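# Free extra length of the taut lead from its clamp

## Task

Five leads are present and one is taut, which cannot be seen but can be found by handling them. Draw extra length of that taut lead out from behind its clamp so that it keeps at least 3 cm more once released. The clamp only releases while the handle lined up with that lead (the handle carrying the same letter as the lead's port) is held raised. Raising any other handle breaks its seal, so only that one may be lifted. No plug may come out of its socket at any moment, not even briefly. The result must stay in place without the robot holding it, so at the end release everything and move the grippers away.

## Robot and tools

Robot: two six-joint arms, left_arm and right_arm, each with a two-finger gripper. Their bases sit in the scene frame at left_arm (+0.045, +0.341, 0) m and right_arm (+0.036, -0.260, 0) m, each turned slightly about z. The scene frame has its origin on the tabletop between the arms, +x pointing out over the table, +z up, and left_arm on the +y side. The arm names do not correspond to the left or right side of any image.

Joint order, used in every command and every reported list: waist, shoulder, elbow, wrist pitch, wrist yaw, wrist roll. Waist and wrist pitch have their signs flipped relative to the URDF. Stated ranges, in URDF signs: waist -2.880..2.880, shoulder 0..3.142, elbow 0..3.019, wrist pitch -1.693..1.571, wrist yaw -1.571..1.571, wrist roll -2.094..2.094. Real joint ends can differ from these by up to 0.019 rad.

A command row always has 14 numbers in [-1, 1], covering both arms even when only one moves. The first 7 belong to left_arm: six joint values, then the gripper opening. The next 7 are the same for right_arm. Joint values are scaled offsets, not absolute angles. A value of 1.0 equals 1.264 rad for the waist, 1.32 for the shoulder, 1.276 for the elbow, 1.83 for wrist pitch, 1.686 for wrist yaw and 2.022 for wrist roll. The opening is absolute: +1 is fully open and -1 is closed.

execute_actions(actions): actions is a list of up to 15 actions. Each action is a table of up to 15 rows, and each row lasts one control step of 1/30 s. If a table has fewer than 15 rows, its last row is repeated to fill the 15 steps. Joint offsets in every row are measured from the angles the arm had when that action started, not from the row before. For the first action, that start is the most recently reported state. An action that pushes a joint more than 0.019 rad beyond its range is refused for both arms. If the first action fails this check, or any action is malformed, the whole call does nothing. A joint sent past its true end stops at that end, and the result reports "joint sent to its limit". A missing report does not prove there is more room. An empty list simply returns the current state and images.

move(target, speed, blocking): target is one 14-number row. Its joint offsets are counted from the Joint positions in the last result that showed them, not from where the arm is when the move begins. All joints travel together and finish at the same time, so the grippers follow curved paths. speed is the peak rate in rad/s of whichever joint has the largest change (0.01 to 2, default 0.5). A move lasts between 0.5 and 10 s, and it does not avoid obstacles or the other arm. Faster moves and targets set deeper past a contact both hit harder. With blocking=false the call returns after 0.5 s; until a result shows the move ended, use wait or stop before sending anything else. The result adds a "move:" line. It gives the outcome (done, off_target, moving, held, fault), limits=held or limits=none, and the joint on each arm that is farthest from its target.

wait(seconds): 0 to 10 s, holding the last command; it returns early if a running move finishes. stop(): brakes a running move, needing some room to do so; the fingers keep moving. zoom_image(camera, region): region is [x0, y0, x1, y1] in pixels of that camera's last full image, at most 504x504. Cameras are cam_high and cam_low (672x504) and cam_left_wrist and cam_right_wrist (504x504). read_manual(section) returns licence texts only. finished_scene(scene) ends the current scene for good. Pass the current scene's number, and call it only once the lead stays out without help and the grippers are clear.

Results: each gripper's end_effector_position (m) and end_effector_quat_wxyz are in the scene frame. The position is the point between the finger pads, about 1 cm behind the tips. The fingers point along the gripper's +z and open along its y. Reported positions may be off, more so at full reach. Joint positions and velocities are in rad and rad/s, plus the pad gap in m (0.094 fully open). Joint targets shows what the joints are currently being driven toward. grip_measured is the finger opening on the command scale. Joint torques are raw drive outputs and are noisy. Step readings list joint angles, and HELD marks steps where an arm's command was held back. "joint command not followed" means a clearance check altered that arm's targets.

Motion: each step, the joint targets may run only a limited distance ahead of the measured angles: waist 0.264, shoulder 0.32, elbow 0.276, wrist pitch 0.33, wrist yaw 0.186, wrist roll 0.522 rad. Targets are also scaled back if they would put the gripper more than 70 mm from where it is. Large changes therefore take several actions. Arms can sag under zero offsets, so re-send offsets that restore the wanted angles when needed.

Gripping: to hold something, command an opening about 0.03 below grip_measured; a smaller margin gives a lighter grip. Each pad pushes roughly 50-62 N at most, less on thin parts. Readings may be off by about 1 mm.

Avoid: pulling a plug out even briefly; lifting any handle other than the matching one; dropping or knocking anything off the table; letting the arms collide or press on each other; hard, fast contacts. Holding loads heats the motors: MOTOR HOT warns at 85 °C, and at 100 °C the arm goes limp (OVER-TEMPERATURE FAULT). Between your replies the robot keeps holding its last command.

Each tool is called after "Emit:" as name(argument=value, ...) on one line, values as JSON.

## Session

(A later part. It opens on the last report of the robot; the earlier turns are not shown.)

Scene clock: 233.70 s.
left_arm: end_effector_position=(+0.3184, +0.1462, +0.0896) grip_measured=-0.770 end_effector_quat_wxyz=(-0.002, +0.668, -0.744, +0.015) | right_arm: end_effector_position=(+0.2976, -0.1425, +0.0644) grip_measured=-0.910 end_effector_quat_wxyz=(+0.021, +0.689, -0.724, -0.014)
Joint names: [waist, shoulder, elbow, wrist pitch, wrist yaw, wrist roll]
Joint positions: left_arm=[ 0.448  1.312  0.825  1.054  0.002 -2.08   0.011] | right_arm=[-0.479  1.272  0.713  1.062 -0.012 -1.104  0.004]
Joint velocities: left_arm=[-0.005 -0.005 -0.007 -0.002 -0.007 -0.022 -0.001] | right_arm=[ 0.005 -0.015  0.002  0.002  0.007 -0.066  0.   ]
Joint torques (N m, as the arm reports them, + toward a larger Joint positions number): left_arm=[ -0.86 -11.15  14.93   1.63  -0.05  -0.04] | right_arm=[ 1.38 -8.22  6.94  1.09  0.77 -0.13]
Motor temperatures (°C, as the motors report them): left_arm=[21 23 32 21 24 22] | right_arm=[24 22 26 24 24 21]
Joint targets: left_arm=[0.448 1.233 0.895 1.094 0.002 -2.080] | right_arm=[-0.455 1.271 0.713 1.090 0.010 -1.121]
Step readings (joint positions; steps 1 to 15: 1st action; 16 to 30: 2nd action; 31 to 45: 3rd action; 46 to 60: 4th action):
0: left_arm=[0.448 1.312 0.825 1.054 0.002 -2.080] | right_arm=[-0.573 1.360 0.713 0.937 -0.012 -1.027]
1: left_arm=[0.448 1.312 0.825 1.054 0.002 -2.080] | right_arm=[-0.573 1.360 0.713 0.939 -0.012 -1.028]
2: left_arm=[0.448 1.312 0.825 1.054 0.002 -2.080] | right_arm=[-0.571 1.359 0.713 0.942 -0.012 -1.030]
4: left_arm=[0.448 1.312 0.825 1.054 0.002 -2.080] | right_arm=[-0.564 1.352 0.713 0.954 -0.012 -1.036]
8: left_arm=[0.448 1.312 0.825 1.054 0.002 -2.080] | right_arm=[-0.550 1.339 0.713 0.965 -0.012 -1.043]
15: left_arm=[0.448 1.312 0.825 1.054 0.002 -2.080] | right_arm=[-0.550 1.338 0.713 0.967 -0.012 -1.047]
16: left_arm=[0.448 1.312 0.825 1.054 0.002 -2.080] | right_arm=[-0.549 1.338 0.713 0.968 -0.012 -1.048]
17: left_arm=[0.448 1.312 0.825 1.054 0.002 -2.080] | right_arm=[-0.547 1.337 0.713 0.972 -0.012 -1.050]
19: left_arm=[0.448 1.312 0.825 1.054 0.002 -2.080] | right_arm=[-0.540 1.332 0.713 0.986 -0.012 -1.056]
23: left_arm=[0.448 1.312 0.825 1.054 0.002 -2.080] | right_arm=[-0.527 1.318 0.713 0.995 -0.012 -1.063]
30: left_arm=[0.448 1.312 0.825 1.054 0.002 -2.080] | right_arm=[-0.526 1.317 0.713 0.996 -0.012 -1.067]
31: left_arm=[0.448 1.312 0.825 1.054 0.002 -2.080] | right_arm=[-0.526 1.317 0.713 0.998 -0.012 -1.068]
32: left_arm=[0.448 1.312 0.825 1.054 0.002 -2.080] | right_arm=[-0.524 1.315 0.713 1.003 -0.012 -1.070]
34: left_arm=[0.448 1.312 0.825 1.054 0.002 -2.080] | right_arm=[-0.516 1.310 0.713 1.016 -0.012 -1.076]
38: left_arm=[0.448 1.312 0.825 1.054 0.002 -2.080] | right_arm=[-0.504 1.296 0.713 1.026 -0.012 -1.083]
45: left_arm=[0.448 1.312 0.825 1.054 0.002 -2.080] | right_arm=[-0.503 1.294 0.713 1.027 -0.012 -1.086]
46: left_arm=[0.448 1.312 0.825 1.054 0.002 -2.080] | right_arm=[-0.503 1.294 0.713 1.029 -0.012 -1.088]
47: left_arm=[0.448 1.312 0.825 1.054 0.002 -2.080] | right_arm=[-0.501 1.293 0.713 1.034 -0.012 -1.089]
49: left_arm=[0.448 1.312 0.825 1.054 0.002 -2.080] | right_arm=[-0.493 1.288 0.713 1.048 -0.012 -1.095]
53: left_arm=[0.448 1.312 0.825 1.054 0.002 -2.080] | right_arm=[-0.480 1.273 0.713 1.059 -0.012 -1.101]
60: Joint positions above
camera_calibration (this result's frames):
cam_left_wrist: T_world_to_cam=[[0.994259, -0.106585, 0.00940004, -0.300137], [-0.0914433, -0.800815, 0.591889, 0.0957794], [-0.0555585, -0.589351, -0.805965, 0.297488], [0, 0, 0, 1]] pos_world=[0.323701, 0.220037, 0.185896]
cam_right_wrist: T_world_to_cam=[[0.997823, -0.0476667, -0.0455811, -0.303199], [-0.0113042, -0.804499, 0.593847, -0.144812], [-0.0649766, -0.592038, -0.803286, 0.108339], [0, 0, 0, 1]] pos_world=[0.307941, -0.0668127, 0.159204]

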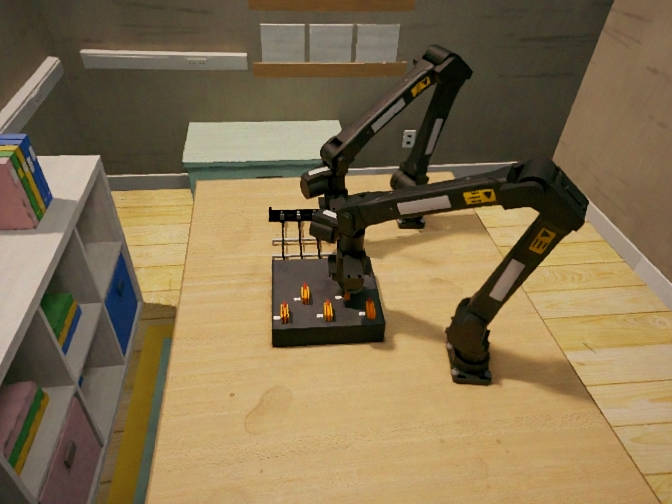

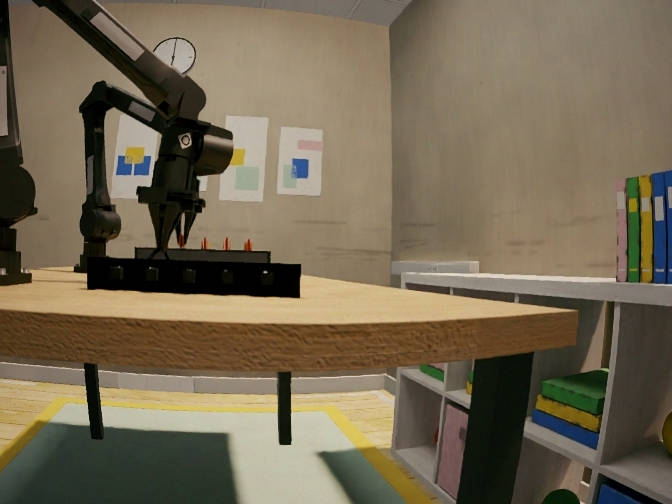

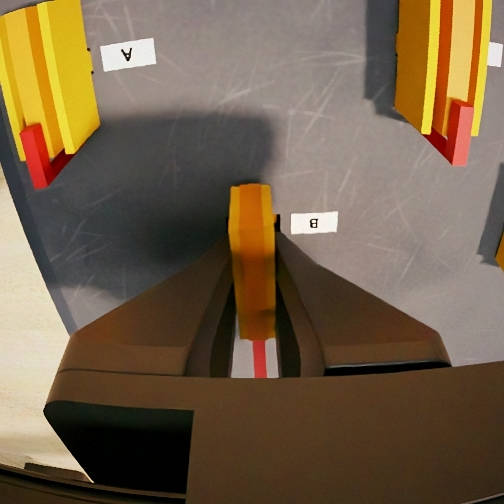

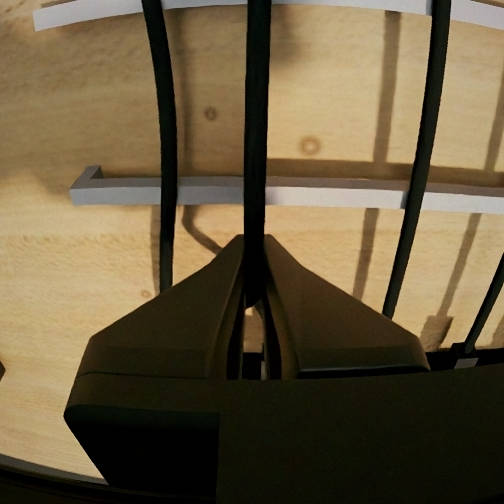

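~4.8 cm out. Lower the handle while holding the lead, then release.

Emit:
move(target=[0,0.03,-0.006,-0.008,0,0,-0.8, 0.019,0,0,0.015,0.013,0,-0.93], speed=0.04)

Emit:
move(target=[0,0,0,0,0,0,-0.2, 0.019,0,0,0.015,0.013,0,-0.93])

Emit:
move(target=[0,0,0,0,0,0,-0.2, 0,0,0,0,0,0,-0.3])

Emit:
move(target=[0,-0.3,0,0,0,0,-0.2, 0,-0.3,0,0,0,0,-0.3], speed=0.4)

Scene clock: 239.87 s.
left_arm: end_effector_position=(+0.3174, +0.1469, +0.0782) grip_measured=-0.770 end_effector_quat_wxyz=(+0.000, +0.668, -0.744, +0.003) | right_arm: end_effector_position=(+0.2973, -0.1435, +0.0644) grip_measured=-0.910 end_effector_quat_wxyz=(+0.023, +0.689, -0.724, -0.013)
Joint names: [waist, shoulder, elbow, wrist pitch, wrist yaw, wrist roll]
Joint positions: left_arm=[ 0.448  1.342  0.819  1.042  0.002 -2.08   0.011] | right_arm=[-0.478  1.272  0.713  1.064 -0.009 -1.104  0.004]
Joint velocities: left_arm=[ 0.005 -0.015  0.012  0.007  0.022 -0.007 -0.001] | right_arm=[-0.005 -0.005  0.002  0.027  0.007  0.007 -0.   ]
Joint torques (N m, as the arm reports them, + toward a larger Joint positions number): left_arm=[-0.87 -5.72  8.08 -0.45 -0.05 -0.04] | right_arm=[ 1.55 -8.34  6.94  1.03  0.73  0.06]
Motor temperatures (°C, as the motors report them): left_arm=[21 23 32 21 24 22] | right_arm=[24 22 26 24 24 21]
Joint targets: left_arm=[0.448 1.351 0.817 1.039 0.002 -2.080] | right_arm=[-0.455 1.272 0.713 1.089 0.010 -1.104]
move: off_target (right_arm); limits=none; left_arm: farthest joint: the shoulder, 0.010 radians from its target (0.040 radians at the start); right_arm: farthest joint: the wrist pitch, 0.025 radians from its target (0.028 radians at the start)
camera_calibration (this result's frames):
cam_left_wrist: T_world_to_cam=[[0.994231, -0.106564, -0.0122259, -0.297269], [-0.0795799, -0.809248, 0.582052, 0.101276], [-0.0719196, -0.577721, -0.81306, 0.292659], [0, 0, 0, 1]] pos_world=[0.324661, 0.219354, 0.175367]
cam_right_wrist: T_world_to_cam=[[0.997711, -0.048835, -0.0467685, -0.303024], [-0.0113044, -0.802392, 0.59669, -0.145506], [-0.066666, -0.594796, -0.801108, 0.107728], [0, 0, 0, 1]] pos_world=[0.307867, -0.0674745, 0.158952]

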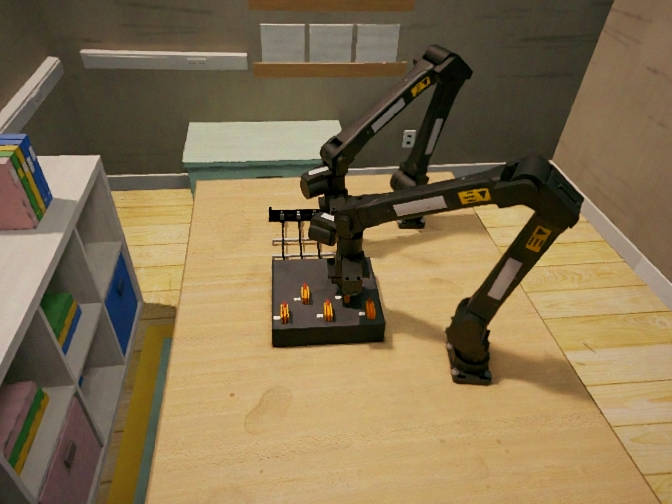

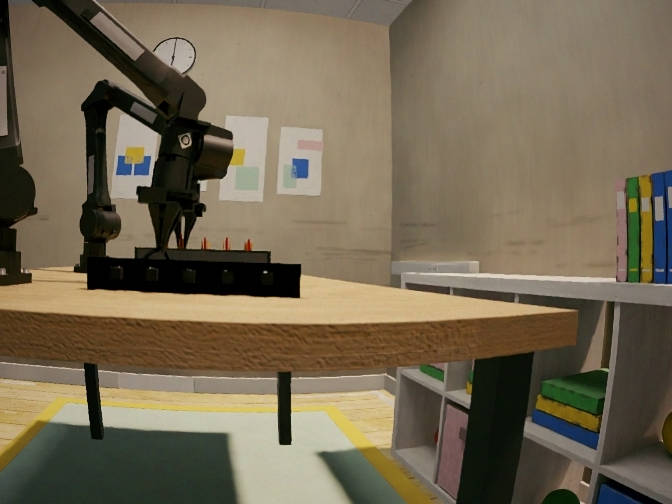

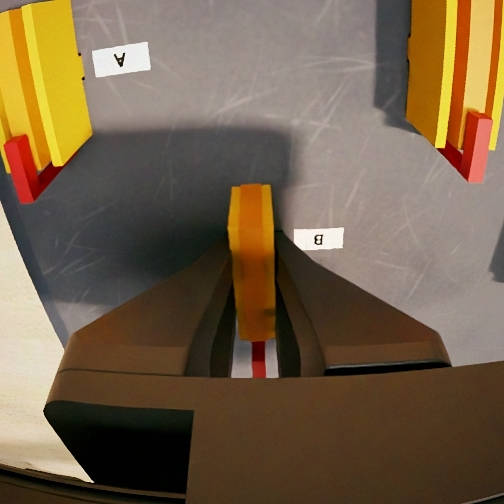

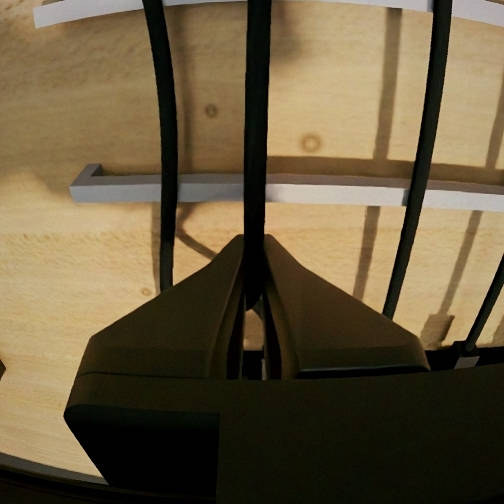

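Scene clock: 240.57 s.
left_arm: end_effector_position=(+0.3174, +0.1469, +0.0782) grip_measured=-0.203 end_effector_quat_wxyz=(+0.000, +0.668, -0.744, +0.003) | right_arm: end_effector_position=(+0.2973, -0.1436, +0.0644) grip_measured=-0.910 end_effector_quat_wxyz=(+0.023, +0.689, -0.724, -0.013)
Joint names: [waist, shoulder, elbow, wrist pitch, wrist yaw, wrist roll]
Joint positions: left_arm=[ 0.448  1.342  0.819  1.042  0.001 -2.08   0.037] | right_arm=[-0.478  1.272  0.713  1.064 -0.009 -1.104  0.004]
Joint velocities: left_arm=[-0.005 -0.034 -0.012  0.002  0.066 -0.022  0.   ] | right_arm=[-0.005 -0.005 -0.027 -0.002 -0.051  0.051  0.   ]
Joint torques (N m, as the arm reports them, + toward a larger Joint positions number): left_arm=[-0.87 -6.45  8.17 -0.29 -0.05 -0.04] | right_arm=[ 1.15 -8.15  7.02  1.12  0.77  0.03]
Motor temperatures (°C, as the motors report them): left_arm=[21 23 32 21 24 22] | right_arm=[24 22 26 24 24 21]
Joint targets: left_arm=[0.448 1.342 0.819 1.042 0.002 -2.080] | right_arm=[-0.454 1.272 0.713 1.092 0.013 -1.104]
move: off_target (right_arm); limits=none; left_arm: farthest joint: the wrist yaw, 0.001 radians from its target (0.000 radians at the start); right_arm: farthest joint: the wrist pitch, 0.027 radians from its target (0.027 radians at the start)
camera_calibration (this result's frames):
cam_left_wrist: T_world_to_cam=[[0.994234, -0.106558, -0.0120393, -0.297317], [-0.0797068, -0.80943, 0.581782, 0.10141], [-0.0717387, -0.577468, -0.813255, 0.292613], [0, 0, 0, 1]] pos_world=[0.324678, 0.219377, 0.175391]
cam_right_wrist: T_world_to_cam=[[0.997719, -0.0488313, -0.0465976, -0.303066], [-0.0113804, -0.802184, 0.596968, -0.145519], [-0.0665306, -0.595076, -0.800911, 0.107601], [0, 0, 0, 1]] pos_world=[0.307878, -0.0675014, 0.158926]

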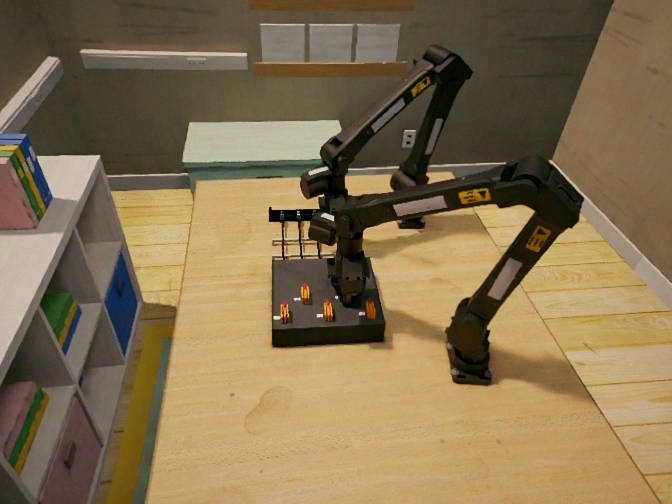

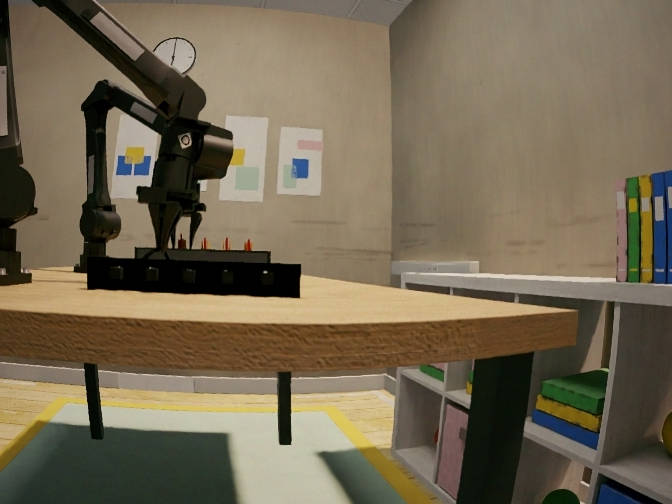

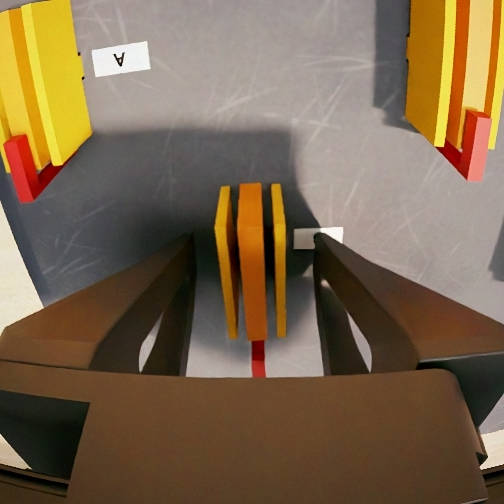

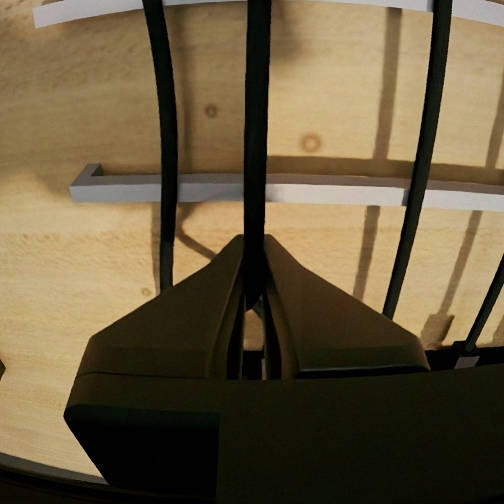

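Scene clock: 241.07 s.
left_arm: end_effector_position=(+0.3174, +0.1469, +0.0782) grip_measured=-0.203 end_effector_quat_wxyz=(+0.000, +0.668, -0.744, +0.003) | right_arm: end_effector_position=(+0.2971, -0.1432, +0.0644) grip_measured=-0.303 end_effector_quat_wxyz=(+0.023, +0.689, -0.724, -0.014)
Joint names: [waist, shoulder, elbow, wrist pitch, wrist yaw, wrist roll]
Joint positions: left_arm=[ 0.448  1.342  0.819  1.042  0.001 -2.08   0.037] | right_arm=[-0.478  1.272  0.713  1.064 -0.011 -1.104  0.033]
Joint velocities: left_arm=[ 0.005 -0.024 -0.012  0.002 -0.051  0.066  0.001] | right_arm=[ 0.015 -0.005 -0.002 -0.032 -0.051  0.022 -0.001]
Joint torques (N m, as the arm reports them, + toward a larger Joint positions number): left_arm=[-0.86 -6.32  8.24 -0.3  -0.05 -0.05] | right_arm=[-0.32 -8.02  6.95 -0.16  0.02  0.03]
Motor temperatures (°C, as the motors report them): left_arm=[21 23 32 21 24 22] | right_arm=[24 22 26 24 24 21]
Joint targets: left_arm=[0.448 1.342 0.819 1.042 0.001 -2.080] | right_arm=[-0.478 1.272 0.713 1.064 -0.009 -1.104]
move: done; limits=none; left_arm: farthest joint: the waist, 0.000 radians from its target (0.000 radians at the start); right_arm: farthest joint: the wrist yaw, 0.002 radians from its target (0.000 radians at the start)
camera_calibration (this result's frames):
cam_left_wrist: T_world_to_cam=[[0.994234, -0.106558, -0.0120393, -0.297317], [-0.0797068, -0.80943, 0.581782, 0.10141], [-0.0717387, -0.577468, -0.813255, 0.292613], [0, 0, 0, 1]] pos_world=[0.324678, 0.219377, 0.175391]
cam_right_wrist: T_world_to_cam=[[0.997662, -0.0488558, -0.0477936, -0.30277], [-0.0108494, -0.803636, 0.595022, -0.145427], [-0.067479, -0.593112, -0.802287, 0.108493], [0, 0, 0, 1]] pos_world=[0.307805, -0.0673137, 0.159105]

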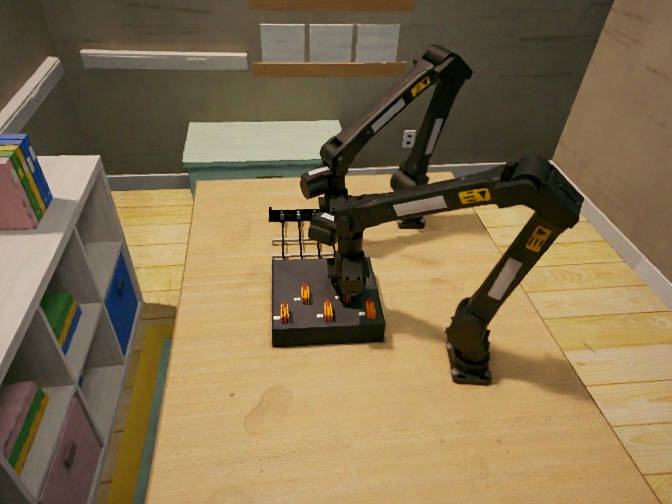

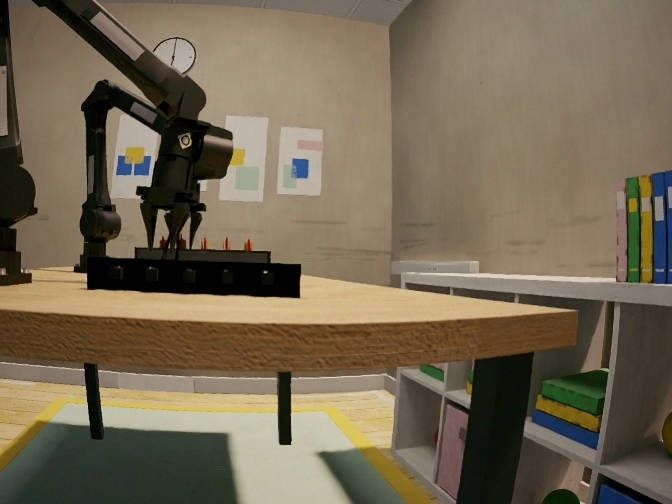

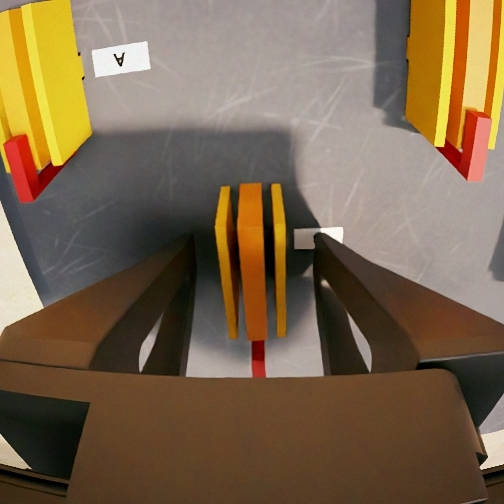

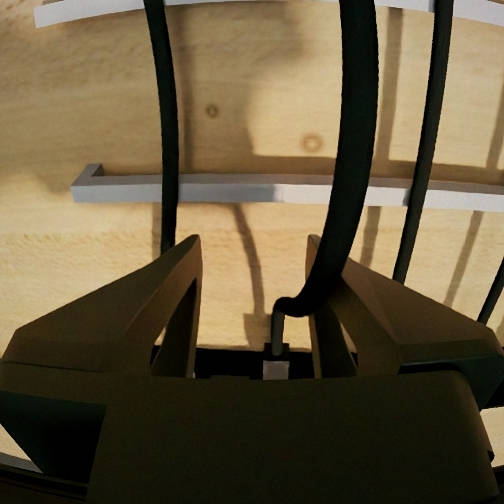

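Scene clock: 242.47 s.
left_arm: end_effector_position=(+0.3140, +0.1493, +0.2037) grip_measured=-0.203 end_effector_quat_wxyz=(-0.044, +0.654, -0.729, +0.196) | right_arm: end_effector_position=(+0.3016, -0.1412, +0.1726) grip_measured=-0.303 end_effector_quat_wxyz=(-0.165, +0.679, -0.713, +0.053)
Joint names: [waist, shoulder, elbow, wrist pitch, wrist yaw, wrist roll]
Joint positions: left_arm=[ 0.448  0.943  0.819  1.042  0.001 -2.08   0.037] | right_arm=[-0.478  0.872  0.713  1.064 -0.011 -1.104  0.033]
Joint velocities: left_arm=[ 0.015  0.005  0.012 -0.012  0.066  0.022 -0.001] | right_arm=[ 0.005 -0.034  0.007  0.002 -0.007 -0.051 -0.001]
Joint torques (N m, as the arm reports them, + toward a larger Joint positions number): left_arm=[-0.86 -2.81 10.23 -1.12 -0.05 -0.01] | right_arm=[-0.02 -3.14  8.8  -1.04 -0.08  0.09]
Motor temperatures (°C, as the motors report them): left_arm=[21 23 31 21 24 22] | right_arm=[24 22 27 24 24 21]
Joint targets: left_arm=[0.448 0.946 0.819 1.042 0.001 -2.080] | right_arm=[-0.478 0.876 0.713 1.064 -0.011 -1.104]
move: done; limits=none; left_arm: farthest joint: the shoulder, 0.003 radians from its target (0.396 radians at the start); right_arm: farthest joint: the shoulder, 0.004 radians from its target (0.396 radians at the start)
camera_calibration (this result's frames):
cam_left_wrist: T_world_to_cam=[[0.942206, -0.0695743, 0.327731, -0.350536], [-0.289805, -0.660081, 0.693041, 0.0511013], [0.168111, -0.747965, -0.642095, 0.311119], [0, 0, 0, 1]] pos_world=[0.292784, 0.242049, 0.279234]
cam_right_wrist: T_world_to_cam=[[0.950211, -0.0698608, 0.303676, -0.351276], [-0.198598, -0.886746, 0.417422, -0.132613], [0.240122, -0.456948, -0.856469, 0.132559], [0, 0, 0, 1]] pos_world=[0.275619, -0.0815612, 0.275563]

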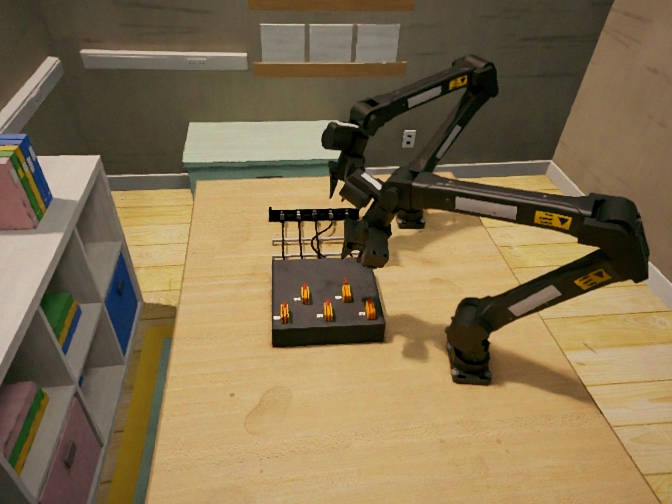

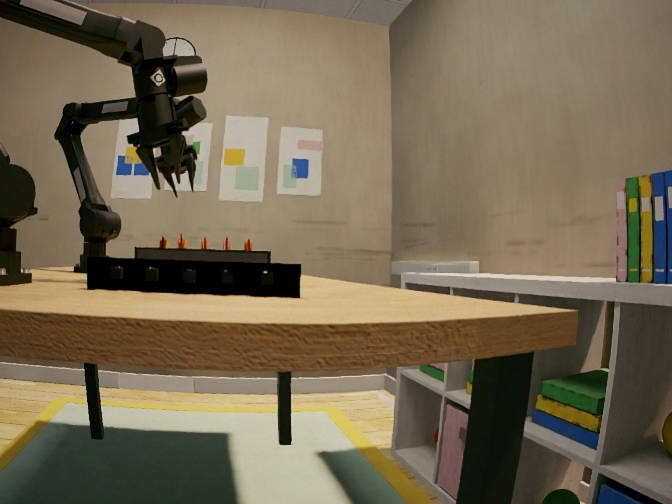

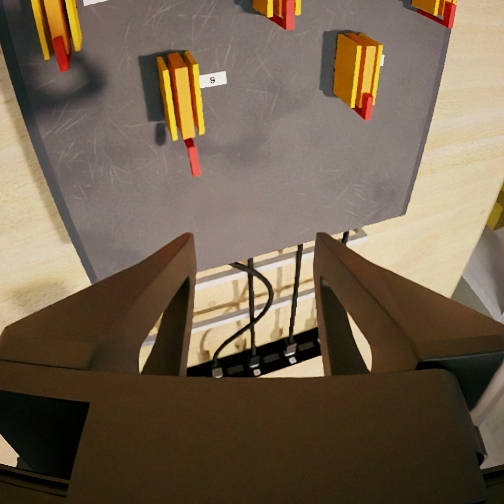

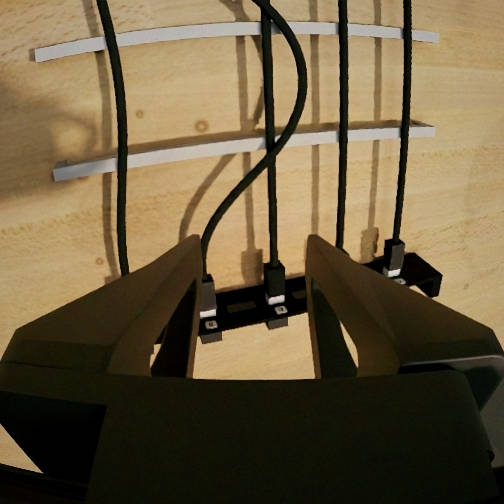

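Emit:
finished_scene(scene=1)

The scene is finished: the task was done.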